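# Slide the door fully open and leave it that way

## Task

Push or pull the sliding door until it is open as far as it goes, and make sure it remains open by itself once the robot lets go. Nothing else in the scene may be moved from its starting place. Moving the door so fast that it slams open or shut counts as failure, as does the robot tipping over or finishing in a tilted position.

## Robot and tools

Robot: a Hello Robot Stretch 4 with one arm. It has an omni-wheel base, a lift that rides up a mast, an arm that telescopes forward, a three-joint wrist (yaw, pitch, roll) and a two-finger gripper. It stands about 1.6 m tall, and the base rim lies within 0.23 m of the base origin.

Frames: the base frame sits on the floor under the middle of the base, with x ahead, y to the left and z upward. hand_pose is reported in this frame. It gives the point between the fingers, 0.015 m back from the tips, and it may be slightly inaccurate. The odometry frame is the base frame as it was when the scene began. base_odometry counts wheel rotation only, so wheel slip shows up as movement. Its heading is positive to the left and runs from -3.142 to 3.142.

execute_actions: "actions" is a list holding either one action or nothing. An empty list just reports state and images. An action may contain "base", "joints" or both, plus an optional "pace" ("slow", "default", "fast", "max") and optional "contact_limits". Alternatively it contains only {"end_of_arm": "enable_torque"}, which re-powers any wrist or gripper motor that has shut off. Every motion in one action starts together.
- "base" holds exactly one key, and each is a relative move measured from the base position in the latest reported state. translate_m is straight travel in metres, forward positive, -2 to 2. strafe_m is sideways travel in metres, left positive, -2 to 2. rotate_rad is a turn in place in radians, counter-clockwise (left) positive, -3.2 to 3.2.
- "joints" is one object of absolute targets keyed by joint name. Any subset may be given. lift_m runs 0 to 1.2 m. arm_m runs 0 to 0.55 m of extension. wrist_yaw_rad runs -1.134 to 4.276, where 0 points ahead, positive turns left and 3.14 is stowed; above 3.4 the arm may block it. wrist_pitch_rad runs -1.117 to 4.259, where 0 is level and 1.57 points down. wrist_roll_rad runs -1.117 to 4.259, where 0 puts the fingers level and positive turns clockwise as seen from behind. gripper_m runs 0 to 0.08 and is the finger gap in metres. A joint target outside its range gets clipped and reported. An unknown key or any other bad value rejects the whole call.
- "contact_limits" accepts only arm_m, from 0 (gentlest) to 0.75 (firmest); the default is 0.5.
- "cameras" is a list drawn from head_camera, head_left_camera, head_right_camera, wrist_camera and all. Omitting it, null or ["all"] returns every camera, and [] returns none.

wait: seconds from 0 to 10. Nothing new is commanded, and it returns the same report as an empty action. zoom_image: camera plus region [x0, y0, x1, y1] in pixels of that camera's latest full image, with the origin at the top left and at most 504 by 504. finished_scene: scene is the number of the current scene. It ends the scene for good and reports whether the task was achieved.

Cameras: head_camera is at the mast top, looking ahead and down; to look elsewhere you turn the base. head_left_camera and head_right_camera are fisheyes beside it that look more steeply down and show the base and arm. wrist_camera looks along the fingers, and the fingertips appear near the bottom of its image.

Result lines: base_status and joint_status describe how each commanded motion ended. "done" for the base means the wheels finished turning, even if they slipped. "off_target" means it stopped short and may still be pushing. "contact_stop_at_<key>" means it hit something and now holds there, though lift, arm or wheels may go slack. "limit_stop_at_<name>" means a built-in limit stopped it. "limit_stop_at_own_body" is self-collision; "limit_stop_at_tilt" means a lean past 6 degrees, which leaves lift, arm and wheels slack. "torque_fault" means a wrist or gripper motor went limp until enable_torque is sent. on_its_own lists what the call did not command; in it, "held at" is the target a joint holds, not where it is. lidar_m is 12 distances in metres, each a 30-degree sector: the 1st straight ahead, then counter-clockwise (4th left, 7th behind, 10th right). "-" means nothing seen, or something closer than 0.25 m. wrist_depth_mm is a 7x7 grid of depths in mm, 100 to 2000. turned_by_wheels and turned_by_imu give rotation since the last report; a gap above about 0.1 rad suggests a collision or slip. base_tilt is in degrees, forward and right positive. motor_effort is a percentage of maximum, with the peak during the last action in brackets; for wheel_0..2, positive turns the base right. The "pictures" line names the returned images in order.

Cautions: a joint or the base left out of an action may still be driving to an older target. If a result reports a stop, any later calls in the same reply are skipped. Move the door steadily at "slow" or "default" and use a modest arm contact limit, so it is never flung. Stop before the door's end so it does not bang. Do not push hard with a raised gripper, or drive and turn with the arm extended under load, because the robot can tip. Avoid nudging other objects. At the start you can unfold the wrist with lift_m 0.4 and wrist_yaw_rad 0 in one action. Rolling the wrist while it is pitched up can trigger self-collision stops. The door must stay open after the gripper is released and moved clear, before calling finished_scene.

Each tool is called as name([rows], argument=value, ...), one row to a line, values as JSON.

## Session

execute_actions(actions=[])

Scene clock: 0.00 s.
base_odometry: x=+0.000 y=+0.000 heading=+0.000 (m, m, rad; odometry frame)
turned_by_wheels: +0.000 (rad since the last result)
turned_by_imu: +0.000 (rad since the last result)
base_tilt: forward=+0.4 right=+0.8 (deg)
lidar_m: 0.88 1.06 1.15 2.32 1.39 0.81 0.69 0.79 1.01 1.44 1.45 0.95
base_status: not commanded
joint_positions: lift_m=+0.121 arm_m=+0.001 wrist_yaw_rad=+3.198 wrist_pitch_rad=-0.001 wrist_roll_rad=+0.013 gripper_m=+0.040
joint_status: not commanded
motor_effort: lift_m=+19 arm_m=-1 wrist_yaw_rad=+0 wrist_pitch_rad=-7 wrist_roll_rad=-1 gripper_m=-1 wheel_0=+0 wheel_1=+0 wheel_2=+0 (%)
hand_pose: x=-0.0451 y=+0.0752 z=+0.2998 quat_wxyz=(-0.028, +0.000, +0.007, +1.000) (m; base frame)
wrist_depth_mm: - 129 820 842 878 904 931 / - 116 148 842 878 917 946 / - 122 159 854 891 917 931 / 132 132 831 866 891 917 946 / 854 878 831 842 904 946 960 / 831 854 831 854 139 931 960 / 223 - 421 732 - - 732
pictures: head_camera, head_left_camera, head_right_camera, wrist_camera
Images, in order (width x height): head_camera 420x560, head_left_camera 420x672, head_right_camera 420x672, wrist_camera 616x392.

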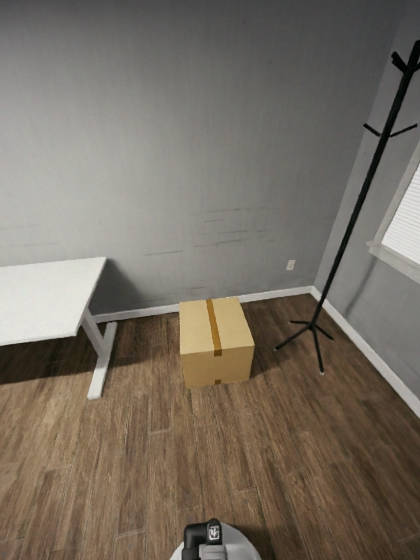

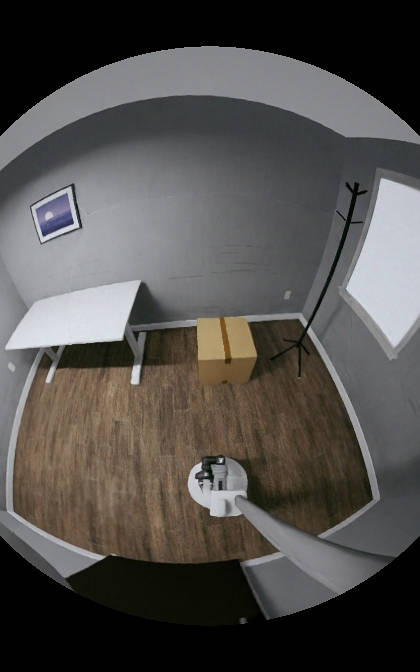

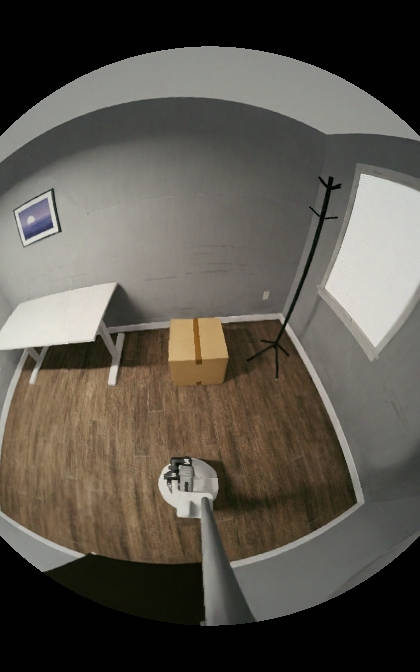

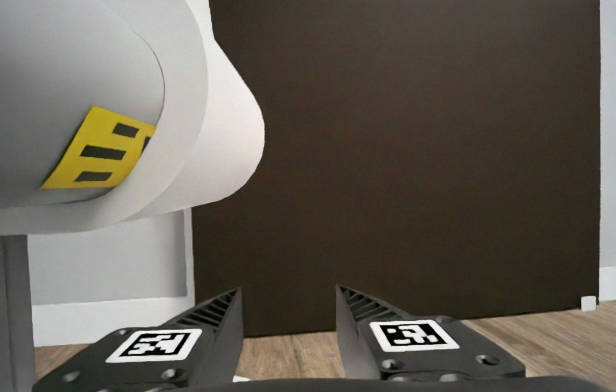

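execute_actions([
  {"base":{"rotate_rad":-3.0},"joints":{"lift_m":0.8,"wrist_yaw_rad":0,"gripper_m":0.08},"pace":"fast"},
])

Scene clock: 2.97 s.
base_odometry: x=+0.000 y=+0.000 heading=-3.000 (m, m, rad; odometry frame)
turned_by_wheels: -3.000 (rad since the last result)
turned_by_imu: -2.954 (rad since the last result)
base_tilt: forward=+0.4 right=+0.8 (deg)
lidar_m: 0.66 0.83 1.15 1.44 1.36 0.92 0.88 1.07 1.35 2.30 1.04 0.77
base_status: done
joint_positions: lift_m=+0.800 arm_m=+0.001 wrist_yaw_rad=+0.000 wrist_pitch_rad=-0.001 wrist_roll_rad=+0.013 gripper_m=+0.080
joint_status: all done
motor_effort: lift_m=+23(25) arm_m=-1(1) wrist_yaw_rad=-1(6) wrist_pitch_rad=-7(7) wrist_roll_rad=+0(0) gripper_m=+1(5) wheel_0=+0(8) wheel_1=+0(5) wheel_2=+0(8) (%)
hand_pose: x=+0.3850 y=-0.0874 z=+0.9780 quat_wxyz=(+1.000, +0.007, +0.000, +0.000) (m; base frame)
wrist_depth_mm: 549 554 488 500 504 508 512 / 554 549 496 500 504 512 512 / 559 559 496 500 508 512 512 / 554 559 500 508 508 512 521 / 559 564 508 512 521 521 525 / 559 569 508 512 163 525 530 / - 117 517 525 330 - -
pictures: head_camera, head_left_camera, head_right_camera, wrist_camera
camera_calibration (this result's frames):
wrist_camera: T_world_to_cam=[[-0.0455135, -0.998205, -0.0389336, -0.0385842], [-0.0403894, 0.0407809, -0.998351, 1.04276], [0.998147, -0.0438659, -0.042173, -0.191782], [0, 0, 0, 1]] pos_world=[0.231787, -0.0894522, 1.03145]
Images, in order (width x height): head_camera 420x560, head_left_camera 420x672, head_right_camera 420x672, wrist_camera 616x392.

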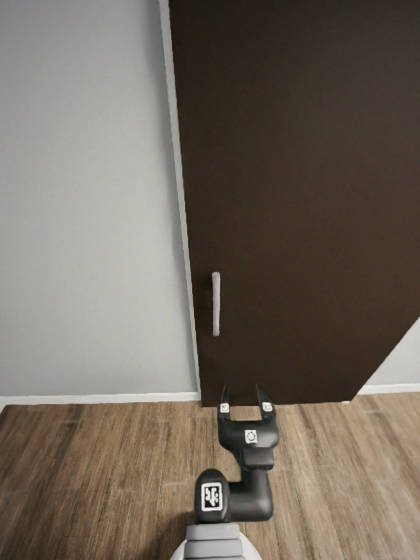

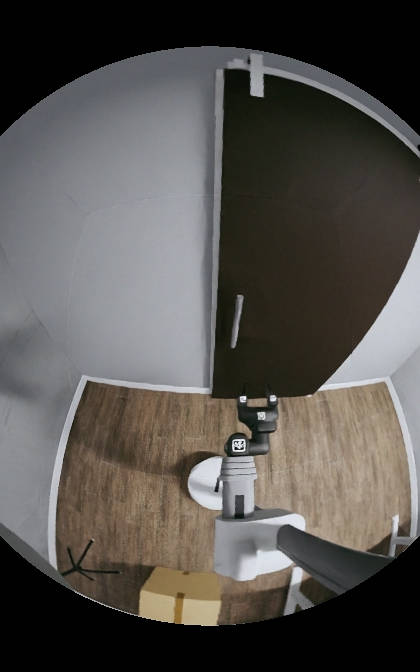

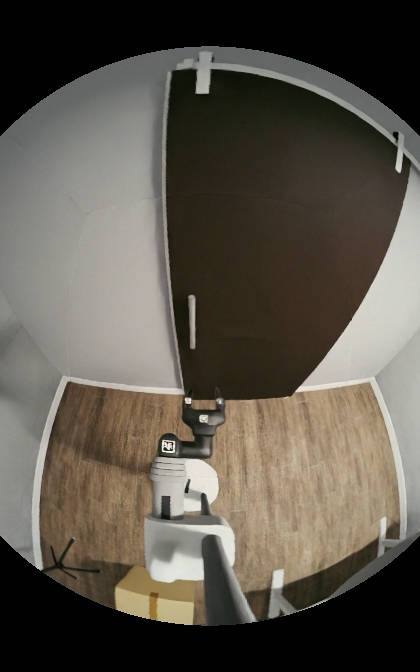

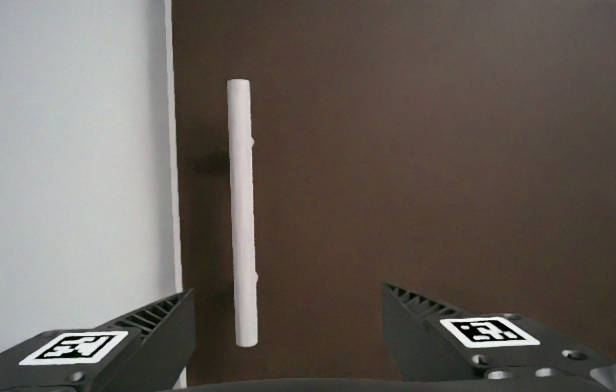

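execute_actions([
  {"base":{"strafe_m":0.055},"joints":{"arm_m":0.2}},
], cameras=["wrist_camera"])

Scene clock: 5.27 s.
base_odometry: x=+0.008 y=-0.055 heading=-3.000 (m, m, rad; odometry frame)
turned_by_wheels: +0.000 (rad since the last result)
turned_by_imu: +0.000 (rad since the last result)
base_tilt: forward=+0.4 right=+0.7 (deg)
lidar_m: 0.66 0.83 1.16 1.38 1.31 0.90 0.89 1.11 1.34 2.33 1.04 0.76
base_status: done
joint_positions: lift_m=+0.800 arm_m=+0.199 wrist_yaw_rad=+0.000 wrist_pitch_rad=-0.001 wrist_roll_rad=+0.013 gripper_m=+0.080
joint_status: all done
motor_effort: lift_m=+23(23) arm_m=+5(7) wrist_yaw_rad=-1(1) wrist_pitch_rad=-7(8) wrist_roll_rad=+1(1) gripper_m=+0(0) wheel_0=+2(11) wheel_1=-2(7) wheel_2=+1(1) (%)
hand_pose: x=+0.5827 y=-0.0874 z=+0.9780 quat_wxyz=(+1.000, +0.007, +0.000, +0.000) (m; base frame)
wrist_depth_mm: 362 359 301 304 307 310 314 / 362 364 304 304 310 314 314 / 366 368 304 307 312 315 317 / 368 368 309 310 315 317 319 / 368 373 312 312 317 320 324 / 370 375 314 314 163 319 327 / - 117 317 315 231 - -
pictures: wrist_camera
camera_calibration (this result's frames):
wrist_camera: T_world_to_cam=[[-0.0456568, -0.998198, -0.038932, -0.0295329], [-0.0404258, 0.0407869, -0.99835, 1.05076], [0.998139, -0.0440076, -0.0422151, -0.389114], [0, 0, 0, 1]] pos_world=[0.429519, -0.0894607, 1.03145]
Images, in order (width x height): wrist_camera 616x392.

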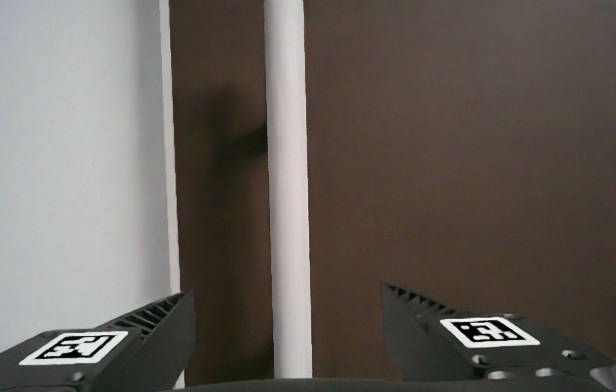

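execute_actions([
  {"joints":{"arm_m":0.32}},
], cameras=[])

execute_actions([
  {"base":{"strafe_m":-0.75},"pace":"slow"},
])

Scene clock: 6.90 s.
base_odometry: x=+0.008 y=-0.055 heading=-3.000 (m, m, rad; odometry frame)
turned_by_wheels: +0.000 (rad since the last result)
turned_by_imu: +0.000 (rad since the last result)
base_tilt: forward=+0.3 right=+0.7 (deg)
lidar_m: 0.67 0.83 1.16 1.38 1.32 0.90 0.89 1.11 1.34 2.36 1.05 0.76
base_status: not commanded
joint_positions: lift_m=+0.800 arm_m=+0.319 wrist_yaw_rad=+0.000 wrist_pitch_rad=-0.001 wrist_roll_rad=+0.013 gripper_m=+0.080
joint_status: all done
motor_effort: lift_m=+23(23) arm_m=+5(6) wrist_yaw_rad=+0(1) wrist_pitch_rad=-7(7) wrist_roll_rad=+3(0) gripper_m=+1(0) wheel_0=+2(2) wheel_1=-2(2) wheel_2=+1(1) (%)
hand_pose: x=+0.7027 y=-0.0874 z=+0.9780 quat_wxyz=(+1.000, +0.007, +0.000, +0.000) (m; base frame)
wrist_depth_mm: 245 184 186 121 189 191 191 / 247 185 187 122 190 191 193 / 248 187 189 123 191 193 194 / 249 188 189 123 193 196 197 / 251 189 191 124 195 197 198 / 253 190 191 125 163 196 199 / - 117 194 126 171 - -
pictures: none
No camera images: the call's "cameras" was empty. Leave "cameras" out to get every camera's image.

Scene clock: 15.53 s.
base_odometry: x=-0.099 y=+0.688 heading=-3.000 (m, m, rad; odometry frame)
turned_by_wheels: +0.000 (rad since the last result)
turned_by_imu: +0.012 (rad since the last result)
base_tilt: forward=+0.3 right=+0.6 (deg)
lidar_m: 0.67 1.07 1.14 2.13 1.25 1.12 0.93 0.99 1.36 1.62 1.01 0.73
base_status: done
joint_positions: lift_m=+0.800 arm_m=+0.319 wrist_yaw_rad=+0.000 wrist_pitch_rad=-0.001 wrist_roll_rad=+0.013 gripper_m=+0.080
joint_status: not commanded
motor_effort: lift_m=+23(23) arm_m=+5(5) wrist_yaw_rad=-1(75) wrist_pitch_rad=-7(7) wrist_roll_rad=+1(3) gripper_m=+0(0) wheel_0=+2(35) wheel_1=-2(12) wheel_2=+0(11) (%)
hand_pose: x=+0.7028 y=-0.0874 z=+0.9780 quat_wxyz=(+1.000, +0.007, +0.000, +0.000) (m; base frame)
wrist_depth_mm: 170 170 106 174 174 175 176 / 172 172 106 175 175 177 177 / 173 173 107 176 177 178 179 / 174 174 108 177 179 179 180 / - 176 109 179 179 181 182 / - 177 110 179 163 181 182 / - 117 111 180 163 - -
pictures: head_camera, head_left_camera, head_right_camera, wrist_camera
camera_calibration (this result's frames):
wrist_camera: T_world_to_cam=[[-0.0455142, -0.998205, -0.0389289, -0.0241238], [-0.0404961, 0.0407809, -0.998347, 1.05564], [0.998143, -0.0438625, -0.0422795, -0.508898], [0, 0, 0, 1]] pos_world=[0.549604, -0.089452, 1.03144]
Images, in order (width x height): head_camera 420x560, head_left_camera 420x672, head_right_camera 420x672, wrist_camera 616x392.

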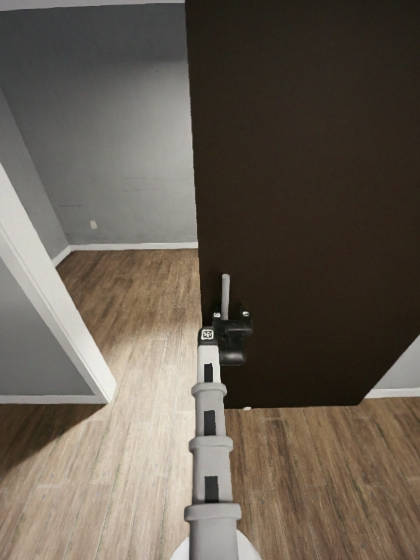

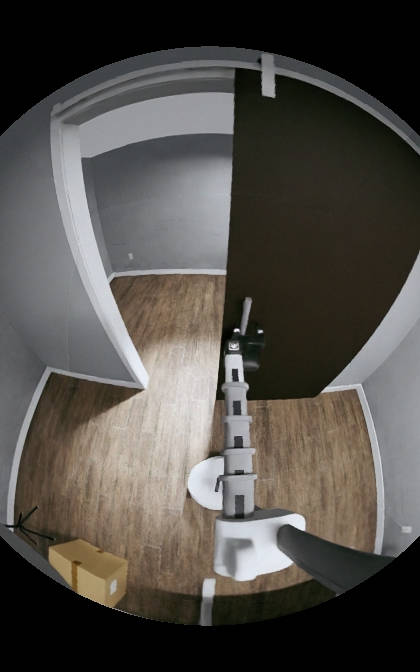

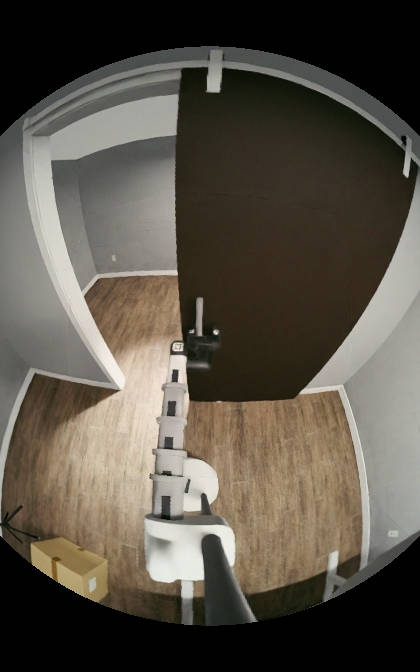

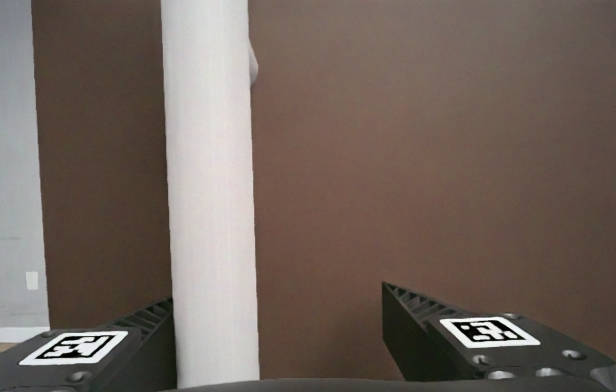

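About 0.22 m to the guide.

execute_actions([
  {"base":{"strafe_m":-0.19},"joints":{"arm_m":0.31},"pace":"slow"},
])

Scene clock: 18.73 s.
base_odometry: x=-0.126 y=+0.876 heading=-3.000 (m, m, rad; odometry frame)
turned_by_wheels: +0.000 (rad since the last result)
turned_by_imu: +0.004 (rad since the last result)
base_tilt: forward=+0.3 right=+0.7 (deg)
lidar_m: 0.65 1.26 1.19 2.32 1.27 0.95 0.93 0.99 1.38 1.42 1.00 0.75
base_status: done
joint_positions: lift_m=+0.800 arm_m=+0.310 wrist_yaw_rad=+0.000 wrist_pitch_rad=-0.001 wrist_roll_rad=+0.013 gripper_m=+0.080
joint_status: all done
motor_effort: lift_m=+22(23) arm_m=-3(6) wrist_yaw_rad=+0(65) wrist_pitch_rad=-6(8) wrist_roll_rad=+4(1) gripper_m=+0(1) wheel_0=+0(26) wheel_1=+0(2) wheel_2=+1(14) (%)
hand_pose: x=+0.6941 y=-0.0874 z=+0.9780 quat_wxyz=(+1.000, +0.007, +0.000, +0.000) (m; base frame)
wrist_depth_mm: - 174 109 176 177 178 179 / - 176 110 178 178 179 180 / - 176 110 178 179 180 182 / - 178 111 180 180 182 182 / - 180 112 181 182 183 185 / - 180 113 182 163 184 185 / - 117 115 184 165 - -
pictures: head_camera, head_left_camera, head_right_camera, wrist_camera
camera_calibration (this result's frames):
wrist_camera: T_world_to_cam=[[-0.0454864, -0.998206, -0.0389338, -0.0245285], [-0.0403872, 0.0407798, -0.998352, 1.05524], [0.998148, -0.043839, -0.0421697, -0.500322], [0, 0, 0, 1]] pos_world=[0.540898, -0.0894506, 1.03145]
Images, in order (width x height): head_camera 420x560, head_left_camera 420x672, head_right_camera 420x672, wrist_camera 616x392.

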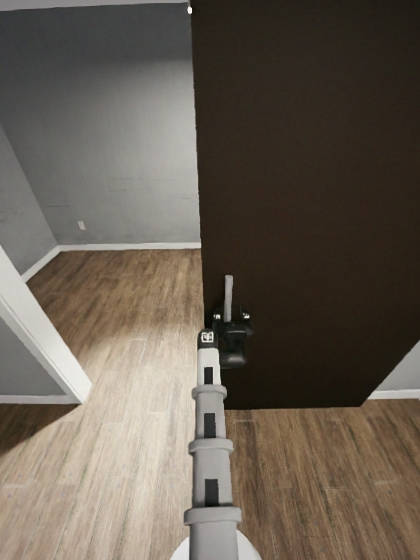

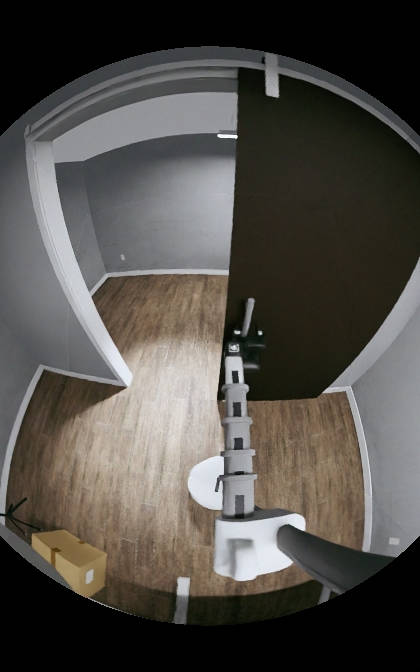

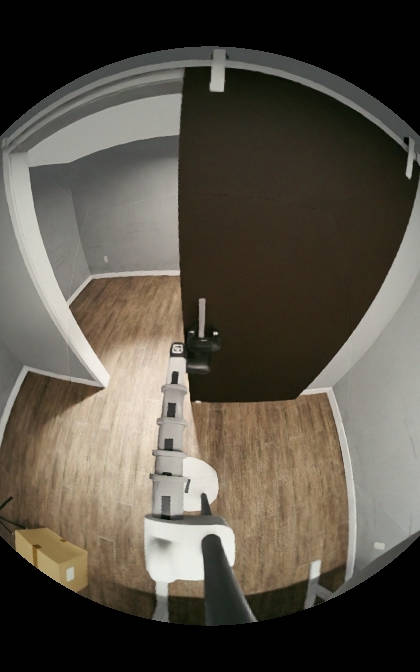

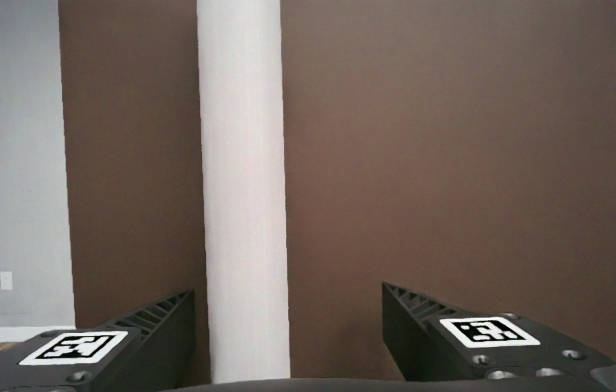

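execute_actions([
  {"base":{"strafe_m":-0.035},"pace":"slow"},
], cameras=["wrist_camera"])

Scene clock: 20.40 s.
base_odometry: x=-0.131 y=+0.910 heading=-3.000 (m, m, rad; odometry frame)
turned_by_wheels: +0.000 (rad since the last result)
turned_by_imu: +0.000 (rad since the last result)
base_tilt: forward=+0.3 right=+0.7 (deg)
lidar_m: 0.66 1.29 1.23 2.35 1.28 0.97 0.94 1.00 1.39 1.39 1.00 0.73
base_status: done
joint_positions: lift_m=+0.800 arm_m=+0.310 wrist_yaw_rad=+0.000 wrist_pitch_rad=-0.001 wrist_roll_rad=+0.013 gripper_m=+0.080
joint_status: not commanded
motor_effort: lift_m=+23(23) arm_m=-2(3) wrist_yaw_rad=+1(41) wrist_pitch_rad=-5(7) wrist_roll_rad=+1(2) gripper_m=-1(1) wheel_0=+2(19) wheel_1=+0(3) wheel_2=+1(7) (%)
hand_pose: x=+0.6940 y=-0.0874 z=+0.9780 quat_wxyz=(+1.000, +0.007, +0.000, +0.000) (m; base frame)
wrist_depth_mm: 173 174 108 176 176 177 177 / 174 174 108 177 178 178 179 / 176 176 109 178 179 180 180 / - 177 110 179 180 181 182 / - 178 112 180 181 182 183 / - 179 113 181 163 183 185 / - 117 113 183 163 - -
pictures: wrist_camera
camera_calibration (this result's frames):
wrist_camera: T_world_to_cam=[[-0.0454992, -0.998205, -0.0389344, -0.0245252], [-0.0403747, 0.0407804, -0.998352, 1.05523], [0.998148, -0.0438522, -0.0421577, -0.500257], [0, 0, 0, 1]] pos_world=[0.540819, -0.0894514, 1.03145]
Images, in order (width x height): wrist_camera 616x392.

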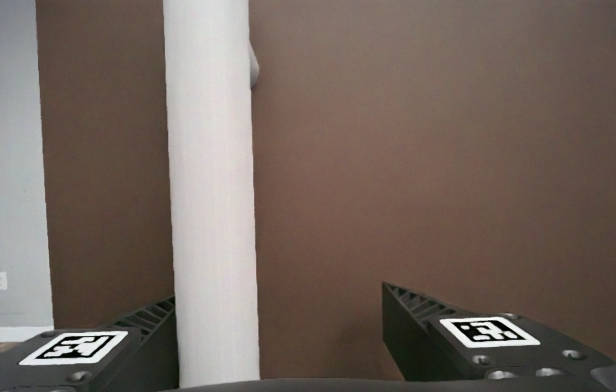

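execute_actions([
  {"base":{"strafe_m":-0.025},"pace":"slow"},
], cameras=["wrist_camera","head_right_camera"])

Scene clock: 22.00 s.
base_odometry: x=-0.135 y=+0.935 heading=-2.999 (m, m, rad; odometry frame)
turned_by_wheels: +0.000 (rad since the last result)
turned_by_imu: +0.000 (rad since the last result)
base_tilt: forward=+0.4 right=+0.7 (deg)
lidar_m: 0.65 1.33 1.22 2.38 1.30 0.97 0.94 0.97 1.39 1.37 1.01 0.73
base_status: done
joint_positions: lift_m=+0.800 arm_m=+0.310 wrist_yaw_rad=+0.000 wrist_pitch_rad=-0.001 wrist_roll_rad=+0.013 gripper_m=+0.080
joint_status: not commanded
motor_effort: lift_m=+23(23) arm_m=-2(2) wrist_yaw_rad=-1(40) wrist_pitch_rad=-6(7) wrist_roll_rad=+2(2) gripper_m=+0(0) wheel_0=+1(19) wheel_1=+1(6) wheel_2=+1(7) (%)
hand_pose: x=+0.6940 y=-0.0874 z=+0.9781 quat_wxyz=(+1.000, +0.007, +0.000, +0.000) (m; base frame)
wrist_depth_mm: 172 173 109 175 176 176 177 / 174 174 109 177 177 177 178 / 175 175 110 178 179 179 180 / 176 177 110 178 179 180 181 / 178 178 111 180 181 182 182 / - 179 111 180 163 182 184 / - 117 112 182 163 - -
pictures: head_right_camera, wrist_camera
camera_calibration (this result's frames):
wrist_camera: T_world_to_cam=[[-0.0454865, -0.998206, -0.0389428, -0.0245249], [-0.0401912, 0.0407803, -0.998359, 1.05515], [0.998156, -0.0438468, -0.041974, -0.500398], [0, 0, 0, 1]] pos_world=[0.540768, -0.0894511, 1.03146]
Images, in order (width x height): head_right_camera 420x672, wrist_camera 616x392.

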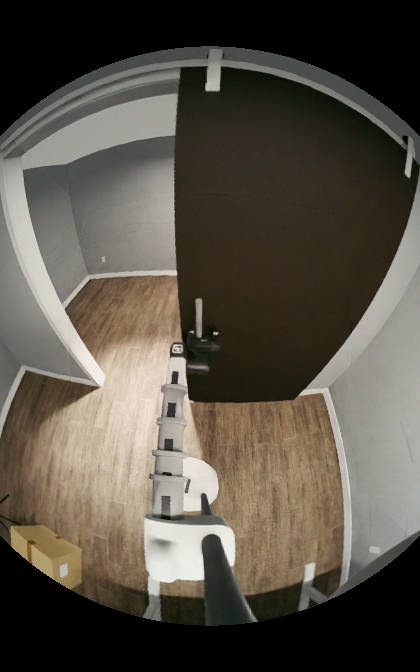

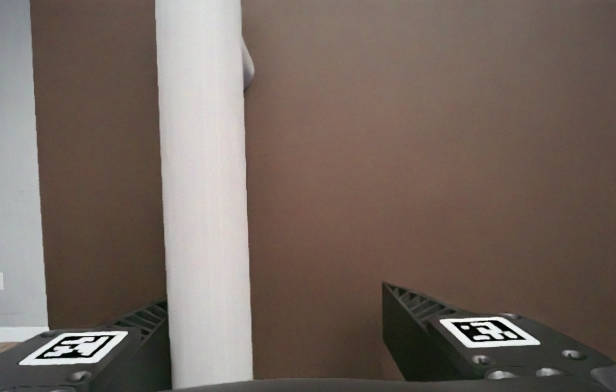

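The floor guide is at the door's edge.

execute_actions([
  {"joints":{"arm_m":0.2},"pace":"fast"},
], cameras=[])

finished_scene(scene=1)

Scene clock: 23.57 s.
base_odometry: x=-0.135 y=+0.935 heading=-2.999 (m, m, rad; odometry frame)
turned_by_wheels: +0.000 (rad since the last result)
turned_by_imu: +0.000 (rad since the last result)
base_tilt: forward=+0.3 right=+0.7 (deg)
lidar_m: 0.65 1.32 1.23 2.38 1.28 0.97 0.94 1.00 1.39 1.36 1.01 0.74
base_status: not commanded
joint_positions: lift_m=+0.800 arm_m=+0.201 wrist_yaw_rad=+0.000 wrist_pitch_rad=-0.001 wrist_roll_rad=+0.013 gripper_m=+0.080
joint_status: all done
motor_effort: lift_m=+23(23) arm_m=-5(5) wrist_yaw_rad=+1(0) wrist_pitch_rad=-8(8) wrist_roll_rad=+2(1) gripper_m=+0(0) wheel_0=+1(0) wheel_1=+1(1) wheel_2=+1(1) (%)
hand_pose: x=+0.5844 y=-0.0875 z=+0.9780 quat_wxyz=(+1.000, +0.007, +0.000, +0.000) (m; base frame)
wrist_depth_mm: - 279 218 281 283 283 286 / - 281 224 283 285 287 286 / - 285 282 287 287 289 290 / - - 286 287 289 289 291 / - - 286 290 293 293 294 / - 289 223 291 163 293 296 / - 117 228 294 220 - -
pictures: none
No camera images: the call's "cameras" was empty. Leave "cameras" out to get every camera's image.

The scene is finished: the task was done.


## Next scene

The same job, from a new start.

execute_actions(actions=[])

Scene clock: 0.00 s.
base_odometry: x=+0.000 y=+0.000 heading=+0.000 (m, m, rad; odometry frame)
turned_by_wheels: +0.000 (rad since the last result)
turned_by_imu: +0.000 (rad since the last result)
base_tilt: forward=+0.5 right=+0.7 (deg)
lidar_m: 0.99 0.95 0.82 1.12 1.83 1.31 0.86 0.81 0.84 1.22 1.86 1.73
base_status: not commanded
joint_positions: lift_m=+0.232 arm_m=+0.001 wrist_yaw_rad=+3.161 wrist_pitch_rad=-0.001 wrist_roll_rad=+0.013 gripper_m=+0.040
joint_status: not commanded
motor_effort: lift_m=+19 arm_m=-1 wrist_yaw_rad=+1 wrist_pitch_rad=-6 wrist_roll_rad=+1 gripper_m=-1 wheel_0=+0 wheel_1=+0 wheel_2=+0 (%)
hand_pose: x=-0.0421 y=+0.0832 z=+0.4106 quat_wxyz=(-0.010, +0.000, +0.007, +1.000) (m; base frame)
wrist_depth_mm: - 132 1008 1182 1430 1708 1576 / - 124 237 1229 1397 1756 1576 / - 133 196 1205 1397 1661 1618 / 121 134 976 1229 1464 1661 1661 / 798 891 1008 1205 1430 1661 1618 / 798 878 960 1182 140 1308 1308 / 798 - 150 976 - - 991
pictures: head_camera, head_left_camera, head_right_camera, wrist_camera
camera_calibration (this result's frames):
wrist_camera: T_world_to_cam=[[0.0262049, 0.998898, -0.0389292, -0.0730333], [0.0412324, -0.0399895, -0.998349, 0.46218], [-0.998806, 0.0245565, -0.0422349, 0.128295], [0, 0, 0, 1]] pos_world=[0.110999, 0.0882847, 0.463993]
Images, in order (width x height): head_camera 420x560, head_left_camera 420x672, head_right_camera 420x672, wrist_camera 616x392.

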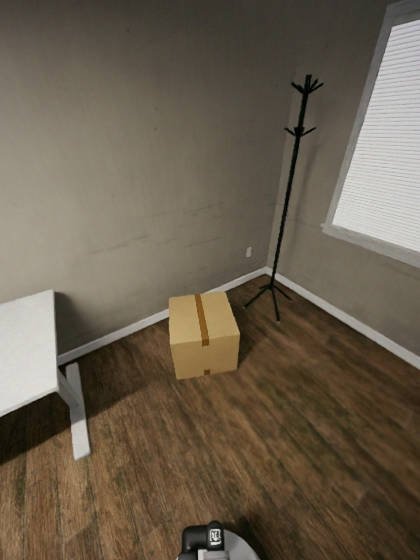

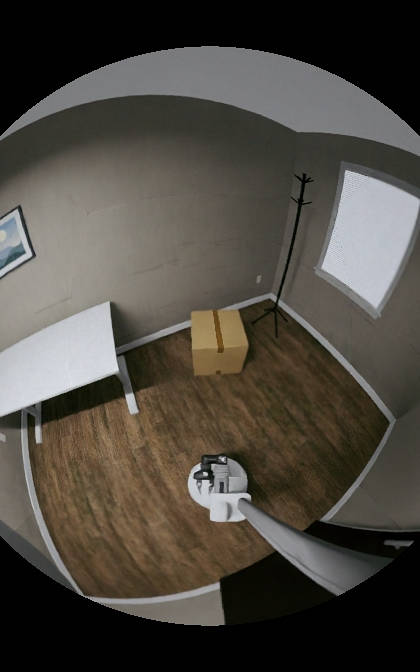

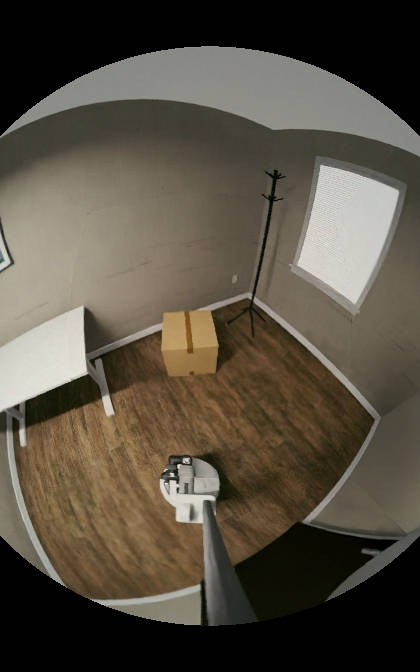

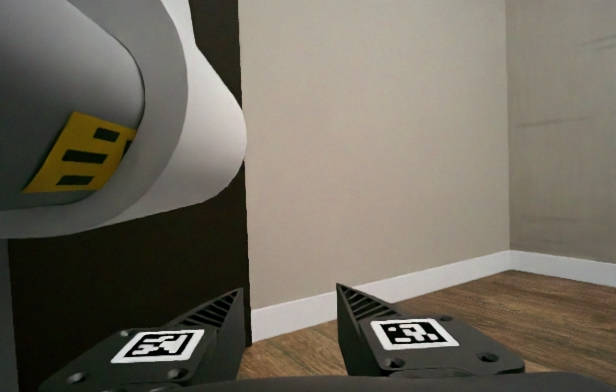

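execute_actions([
  {"base":{"rotate_rad":-2.63},"joints":{"lift_m":0.8,"wrist_yaw_rad":0,"gripper_m":0.08},"pace":"fast"},
], cameras=[])

execute_actions([
  {"base":{"strafe_m":0.5},"joints":{"arm_m":0.1}},
])

Scene clock: 2.83 s.
base_odometry: x=+0.000 y=+0.000 heading=-2.630 (m, m, rad; odometry frame)
turned_by_wheels: -2.630 (rad since the last result)
turned_by_imu: -2.590 (rad since the last result)
base_tilt: forward=+0.4 right=+0.8 (deg)
lidar_m: 0.79 0.84 1.23 1.85 1.75 0.97 0.98 0.81 1.14 1.81 1.28 0.85
base_status: done
joint_positions: lift_m=+0.800 arm_m=+0.001 wrist_yaw_rad=+0.000 wrist_pitch_rad=-0.001 wrist_roll_rad=+0.013 gripper_m=+0.080
joint_status: all done
motor_effort: lift_m=+23(26) arm_m=-2(2) wrist_yaw_rad=+1(3) wrist_pitch_rad=-7(8) wrist_roll_rad=-1(1) gripper_m=+1(2) wheel_0=+0(13) wheel_1=+0(6) wheel_2=-1(9) (%)
hand_pose: x=+0.3850 y=-0.0873 z=+0.9780 quat_wxyz=(+1.000, +0.007, +0.000, +0.000) (m; base frame)
wrist_depth_mm: 569 580 585 597 609 621 676 / 569 580 591 597 603 621 683 / 574 585 591 603 615 627 691 / 580 591 597 609 609 627 691 / 580 591 603 615 621 627 699 / 585 591 609 615 164 627 699 / - 114 603 615 387 - -
pictures: none
No camera images: the call's "cameras" was empty. Leave "cameras" out to get every camera's image.

Scene clock: 5.83 s.
base_odometry: x=+0.245 y=-0.436 heading=-2.630 (m, m, rad; odometry frame)
turned_by_wheels: +0.000 (rad since the last result)
turned_by_imu: -0.001 (rad since the last result)
base_tilt: forward=+0.4 right=+0.6 (deg)
lidar_m: 0.76 0.89 1.21 1.38 1.41 0.85 0.81 1.09 1.13 2.30 1.18 0.83
base_status: done
joint_positions: lift_m=+0.800 arm_m=+0.099 wrist_yaw_rad=+0.000 wrist_pitch_rad=-0.001 wrist_roll_rad=+0.013 gripper_m=+0.080
joint_status: all done
motor_effort: lift_m=+23(23) arm_m=+5(6) wrist_yaw_rad=-1(0) wrist_pitch_rad=-6(8) wrist_roll_rad=+2(0) gripper_m=+0(1) wheel_0=+0(12) wheel_1=+0(7) wheel_2=+1(0) (%)
hand_pose: x=+0.4827 y=-0.0874 z=+0.9780 quat_wxyz=(+1.000, +0.007, +0.000, +0.000) (m; base frame)
wrist_depth_mm: 521 530 521 488 500 504 517 / 525 535 530 492 500 508 521 / 525 539 535 496 504 512 521 / 535 539 535 496 508 517 525 / 535 544 539 504 512 521 525 / 539 544 504 508 164 525 530 / - 114 544 512 330 - -
pictures: head_camera, head_left_camera, head_right_camera, wrist_camera
camera_calibration (this result's frames):
wrist_camera: T_world_to_cam=[[-0.045718, -0.998196, -0.0389259, -0.0340886], [-0.0404177, 0.0407831, -0.99835, 1.04669], [0.998136, -0.0440693, -0.0422093, -0.289308], [0, 0, 0, 1]] pos_world=[0.329515, -0.089464, 1.03142]
Images, in order (width x height): head_camera 420x560, head_left_camera 420x672, head_right_camera 420x672, wrist_camera 616x392.

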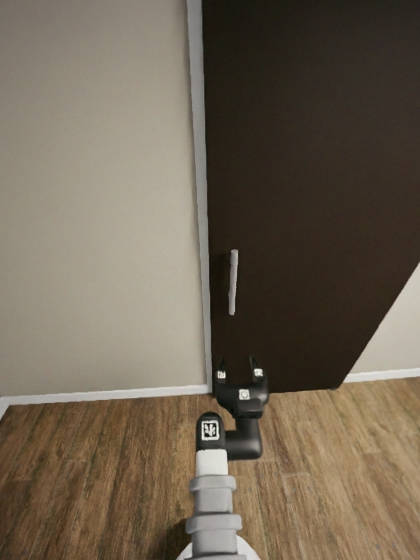

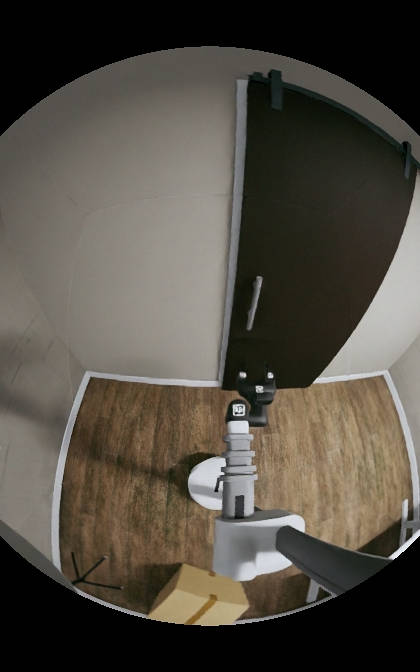

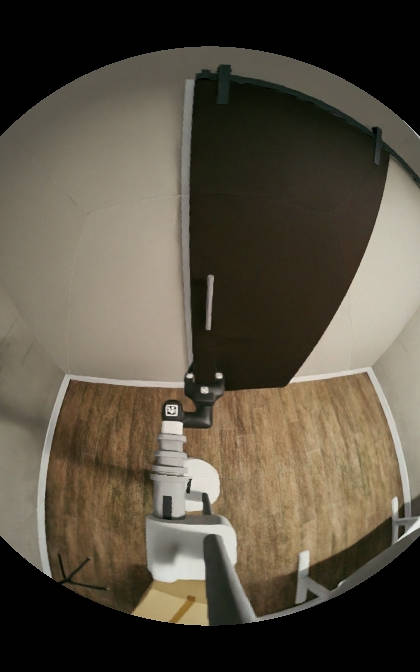

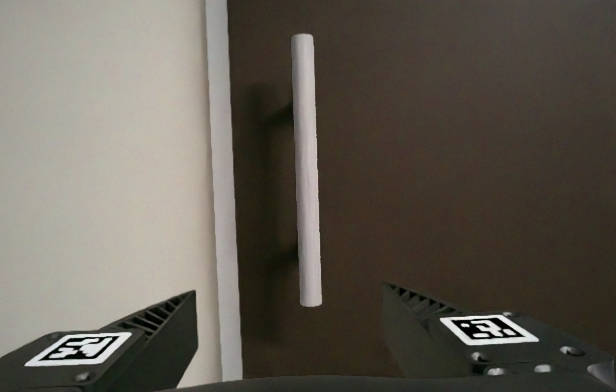

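Narrower door here (~0.9 m).

execute_actions([
  {"base":{"strafe_m":-0.025},"joints":{"arm_m":0.41,"lift_m":0.85}},
], cameras=["wrist_camera"])

execute_actions([
  {"base":{"strafe_m":-0.75},"pace":"slow"},
])

Scene clock: 8.27 s.
base_odometry: x=+0.232 y=-0.414 heading=-2.630 (m, m, rad; odometry frame)
turned_by_wheels: +0.000 (rad since the last result)
turned_by_imu: +0.000 (rad since the last result)
base_tilt: forward=+0.5 right=+0.7 (deg)
lidar_m: 0.73 0.90 1.22 1.41 1.45 0.83 0.82 1.08 1.13 2.31 1.18 0.82
base_status: done
joint_positions: lift_m=+0.850 arm_m=+0.409 wrist_yaw_rad=+0.000 wrist_pitch_rad=-0.001 wrist_roll_rad=+0.013 gripper_m=+0.080
joint_status: all done
motor_effort: lift_m=+23(25) arm_m=+5(6) wrist_yaw_rad=+0(1) wrist_pitch_rad=-8(7) wrist_roll_rad=+1(2) gripper_m=+1(1) wheel_0=-1(10) wheel_1=-1(9) wheel_2=+0(0) (%)
hand_pose: x=+0.7927 y=-0.0874 z=+1.0280 quat_wxyz=(+1.000, +0.007, +0.000, +0.000) (m; base frame)
wrist_depth_mm: 231 182 184 128 190 194 196 / 233 183 186 127 192 196 197 / 235 185 187 127 194 197 200 / 236 186 188 127 195 198 201 / 238 187 189 127 196 200 202 / 240 188 191 127 165 200 204 / - 114 192 128 172 - -
pictures: wrist_camera
camera_calibration (this result's frames):
wrist_camera: T_world_to_cam=[[-0.0456417, -0.998199, -0.0389259, -0.0180153], [-0.0404243, 0.0407801, -0.99835, 1.10911], [0.99814, -0.0439929, -0.0422127, -0.596618], [0, 0, 0, 1]] pos_world=[0.639521, -0.0894595, 1.08139]
Images, in order (width x height): wrist_camera 616x392.

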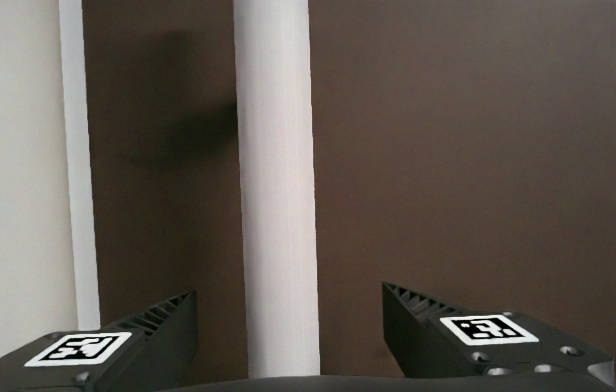

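Scene clock: 16.90 s.
base_odometry: x=-0.136 y=+0.239 heading=-2.629 (m, m, rad; odometry frame)
turned_by_wheels: +0.001 (rad since the last result)
turned_by_imu: +0.017 (rad since the last result)
base_tilt: forward=+0.5 right=+0.7 (deg)
lidar_m: 0.74 1.09 1.23 2.12 1.20 1.11 0.81 0.83 1.21 1.54 1.16 0.83
base_status: done
joint_positions: lift_m=+0.850 arm_m=+0.409 wrist_yaw_rad=+0.007 wrist_pitch_rad=-0.001 wrist_roll_rad=+0.013 gripper_m=+0.080
joint_status: not commanded
on_its_own: wrist_yaw_rad is at rest, and its effort (-19) is outside its rest range (-13 to +13)
motor_effort: lift_m=+24(23) arm_m=+5(5) wrist_yaw_rad=-19(52) wrist_pitch_rad=-7(7) wrist_roll_rad=+2(1) gripper_m=+0(1) wheel_0=+10(24) wheel_1=+1(9) wheel_2=+5(9) (%)
hand_pose: x=+0.7934 y=-0.0860 z=+1.0280 quat_wxyz=(+1.000, +0.007, +0.000, +0.003) (m; base frame)
wrist_depth_mm: 183 184 121 187 190 191 193 / 185 185 122 189 190 191 193 / 187 187 122 190 191 194 195 / - 187 123 191 193 195 196 / - 189 123 193 195 196 197 / - 190 123 194 165 198 199 / - 115 125 196 172 - -
pictures: head_camera, head_left_camera, head_right_camera, wrist_camera
camera_calibration (this result's frames):
wrist_camera: T_world_to_cam=[[-0.0389552, -0.998482, -0.0389385, -0.0218764], [-0.0404236, 0.0405109, -0.998361, 1.10913], [0.998423, -0.0373173, -0.0419404, -0.597162], [0, 0, 0, 1]] pos_world=[0.640203, -0.0890597, 1.08142]
Images, in order (width x height): head_camera 420x560, head_left_camera 420x672, head_right_camera 420x672, wrist_camera 616x392.

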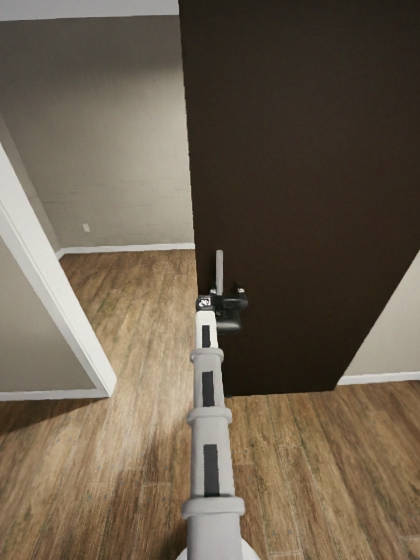

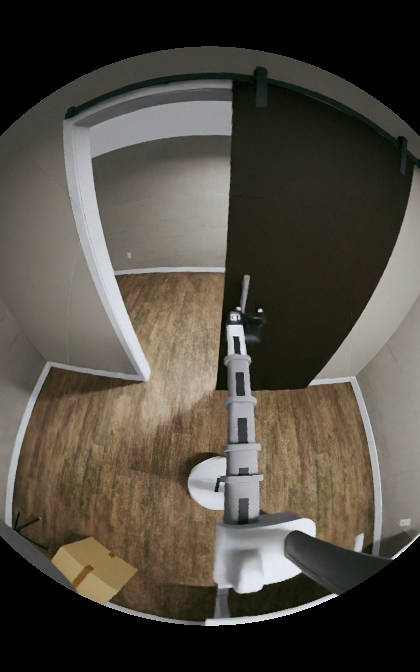

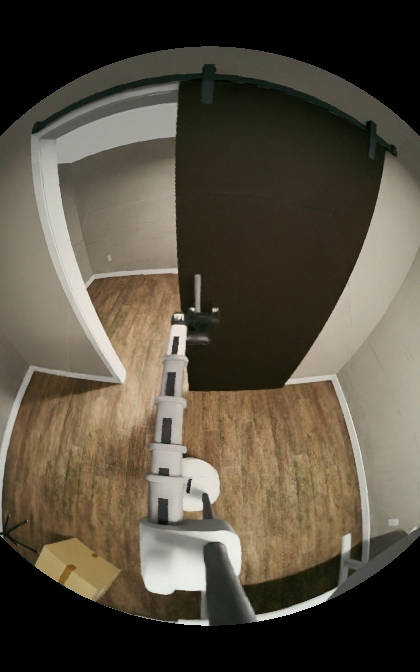

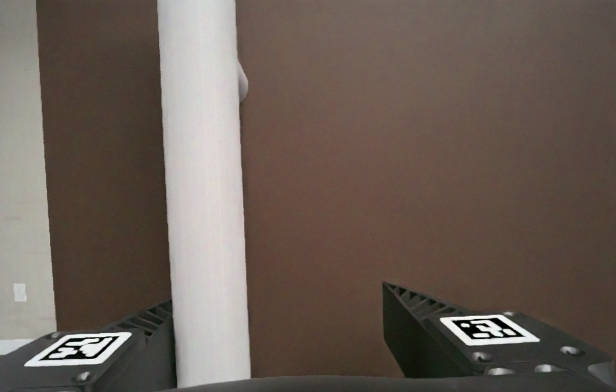

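execute_actions([
  {"base":{"strafe_m":-0.12},"pace":"slow"},
], cameras=["head_right_camera"])

zoom_image(camera="head_right_camera", region=[160,90,420,420])

Scene clock: 19.53 s.
base_odometry: x=-0.195 y=+0.343 heading=-2.628 (m, m, rad; odometry frame)
turned_by_wheels: +0.001 (rad since the last result)
turned_by_imu: +0.004 (rad since the last result)
base_tilt: forward=+0.4 right=+0.7 (deg)
lidar_m: 0.73 1.16 1.27 2.26 1.24 1.17 0.80 0.84 1.22 1.44 1.16 0.82
base_status: done
joint_positions: lift_m=+0.850 arm_m=+0.409 wrist_yaw_rad=+0.007 wrist_pitch_rad=-0.001 wrist_roll_rad=+0.013 gripper_m=+0.080
joint_status: not commanded
on_its_own: wrist_yaw_rad is at rest, and its effort (-19) is outside its rest range (-13 to +13)
motor_effort: lift_m=+24(23) arm_m=+5(4) wrist_yaw_rad=-19(39) wrist_pitch_rad=-6(7) wrist_roll_rad=+2(2) gripper_m=+0(0) wheel_0=+9(21) wheel_1=+1(6) wheel_2=+5(9) (%)
hand_pose: x=+0.7934 y=-0.0860 z=+1.0280 quat_wxyz=(+1.000, +0.007, +0.000, +0.003) (m; base frame)
wrist_depth_mm: 183 183 122 187 189 191 191 / 185 185 122 189 190 191 193 / - 187 122 189 191 192 195 / - 188 123 191 193 194 195 / - 190 123 192 195 196 197 / - 190 124 193 165 196 199 / - 115 125 195 172 - -
pictures: head_right_camera
Images, in order (width x height): head_right_camera 420x672.

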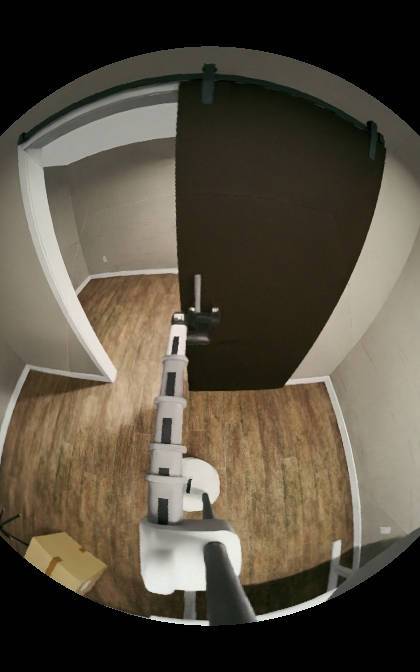

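Region (160, 90, 420, 420) of head_right_camera's 420x672 image, scaled by 1.527, with more detail than that image has; it fills the left 397 columns of this view, and the rest is white.

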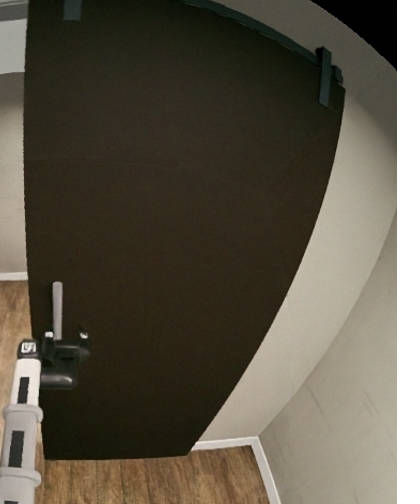

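execute_actions([
  {"base":{"strafe_m":-0.02},"pace":"slow"},
], cameras=[])

execute_actions([
  {"base":{"strafe_m":0.015},"joints":{"arm_m":0.3}},
], cameras=["wrist_camera"])

finished_scene(scene=2)

Scene clock: 20.97 s.
base_odometry: x=-0.204 y=+0.361 heading=-2.628 (m, m, rad; odometry frame)
turned_by_wheels: +0.000 (rad since the last result)
turned_by_imu: +0.000 (rad since the last result)
base_tilt: forward=+0.4 right=+0.7 (deg)
lidar_m: 0.71 1.19 1.23 2.28 1.26 1.19 0.79 0.84 1.20 1.40 1.18 0.85
base_status: done
joint_positions: lift_m=+0.850 arm_m=+0.409 wrist_yaw_rad=+0.000 wrist_pitch_rad=-0.001 wrist_roll_rad=+0.013 gripper_m=+0.080
joint_status: not commanded
motor_effort: lift_m=+24(23) arm_m=+4(4) wrist_yaw_rad=+0(38) wrist_pitch_rad=-6(6) wrist_roll_rad=+0(3) gripper_m=+0(0) wheel_0=+0(18) wheel_1=-2(9) wheel_2=+2(9) (%)
hand_pose: x=+0.7928 y=-0.0874 z=+1.0280 quat_wxyz=(+1.000, +0.007, +0.000, +0.000) (m; base frame)
wrist_depth_mm: 182 183 121 187 189 190 193 / 183 184 121 189 190 192 193 / 185 186 121 189 192 193 195 / - 187 122 191 193 195 196 / - 188 122 191 194 197 198 / - 189 123 194 165 197 199 / - 115 126 196 172 - -
pictures: none
No camera images: the call's "cameras" was empty. Leave "cameras" out to get every camera's image.

Scene clock: 22.30 s.
base_odometry: x=-0.197 y=+0.348 heading=-2.628 (m, m, rad; odometry frame)
turned_by_wheels: +0.000 (rad since the last result)
turned_by_imu: +0.000 (rad since the last result)
base_tilt: forward=+0.3 right=+0.7 (deg)
lidar_m: 0.74 1.20 1.26 2.25 1.24 1.19 0.79 0.84 1.23 1.41 1.17 0.85
base_status: done
joint_positions: lift_m=+0.850 arm_m=+0.301 wrist_yaw_rad=+0.000 wrist_pitch_rad=-0.001 wrist_roll_rad=+0.013 gripper_m=+0.080
joint_status: all done
motor_effort: lift_m=+24(24) arm_m=-5(5) wrist_yaw_rad=+1(1) wrist_pitch_rad=-8(8) wrist_roll_rad=+2(1) gripper_m=+0(0) wheel_0=-2(5) wheel_1=-1(11) wheel_2=+0(1) (%)
hand_pose: x=+0.6845 y=-0.0874 z=+1.0280 quat_wxyz=(+1.000, +0.007, +0.000, +0.000) (m; base frame)
wrist_depth_mm: - - 291 294 297 301 303 / - - 293 297 300 303 304 / - - 296 298 300 306 307 / - - 297 300 301 307 309 / - - 298 303 304 309 310 / - - 301 304 165 309 315 / - 114 303 309 228 - -
pictures: wrist_camera
camera_calibration (this result's frames):
wrist_camera: T_world_to_cam=[[-0.0459218, -0.998186, -0.0389247, -0.0228241], [-0.0404354, 0.0407913, -0.998349, 1.10475], [0.998126, -0.044272, -0.0422353, -0.488554], [0, 0, 0, 1]] pos_world=[0.531262, -0.0894761, 1.0814]
Images, in order (width x height): wrist_camera 616x392.

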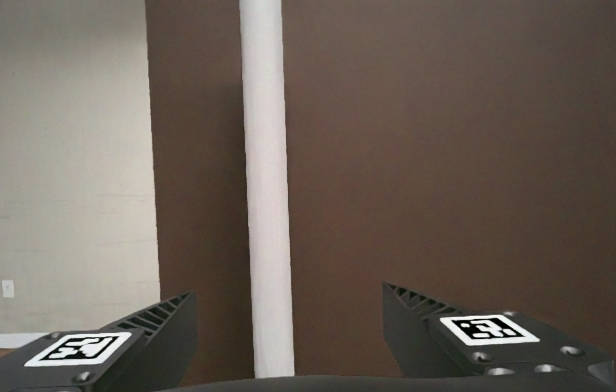

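The scene is finished: the task was done.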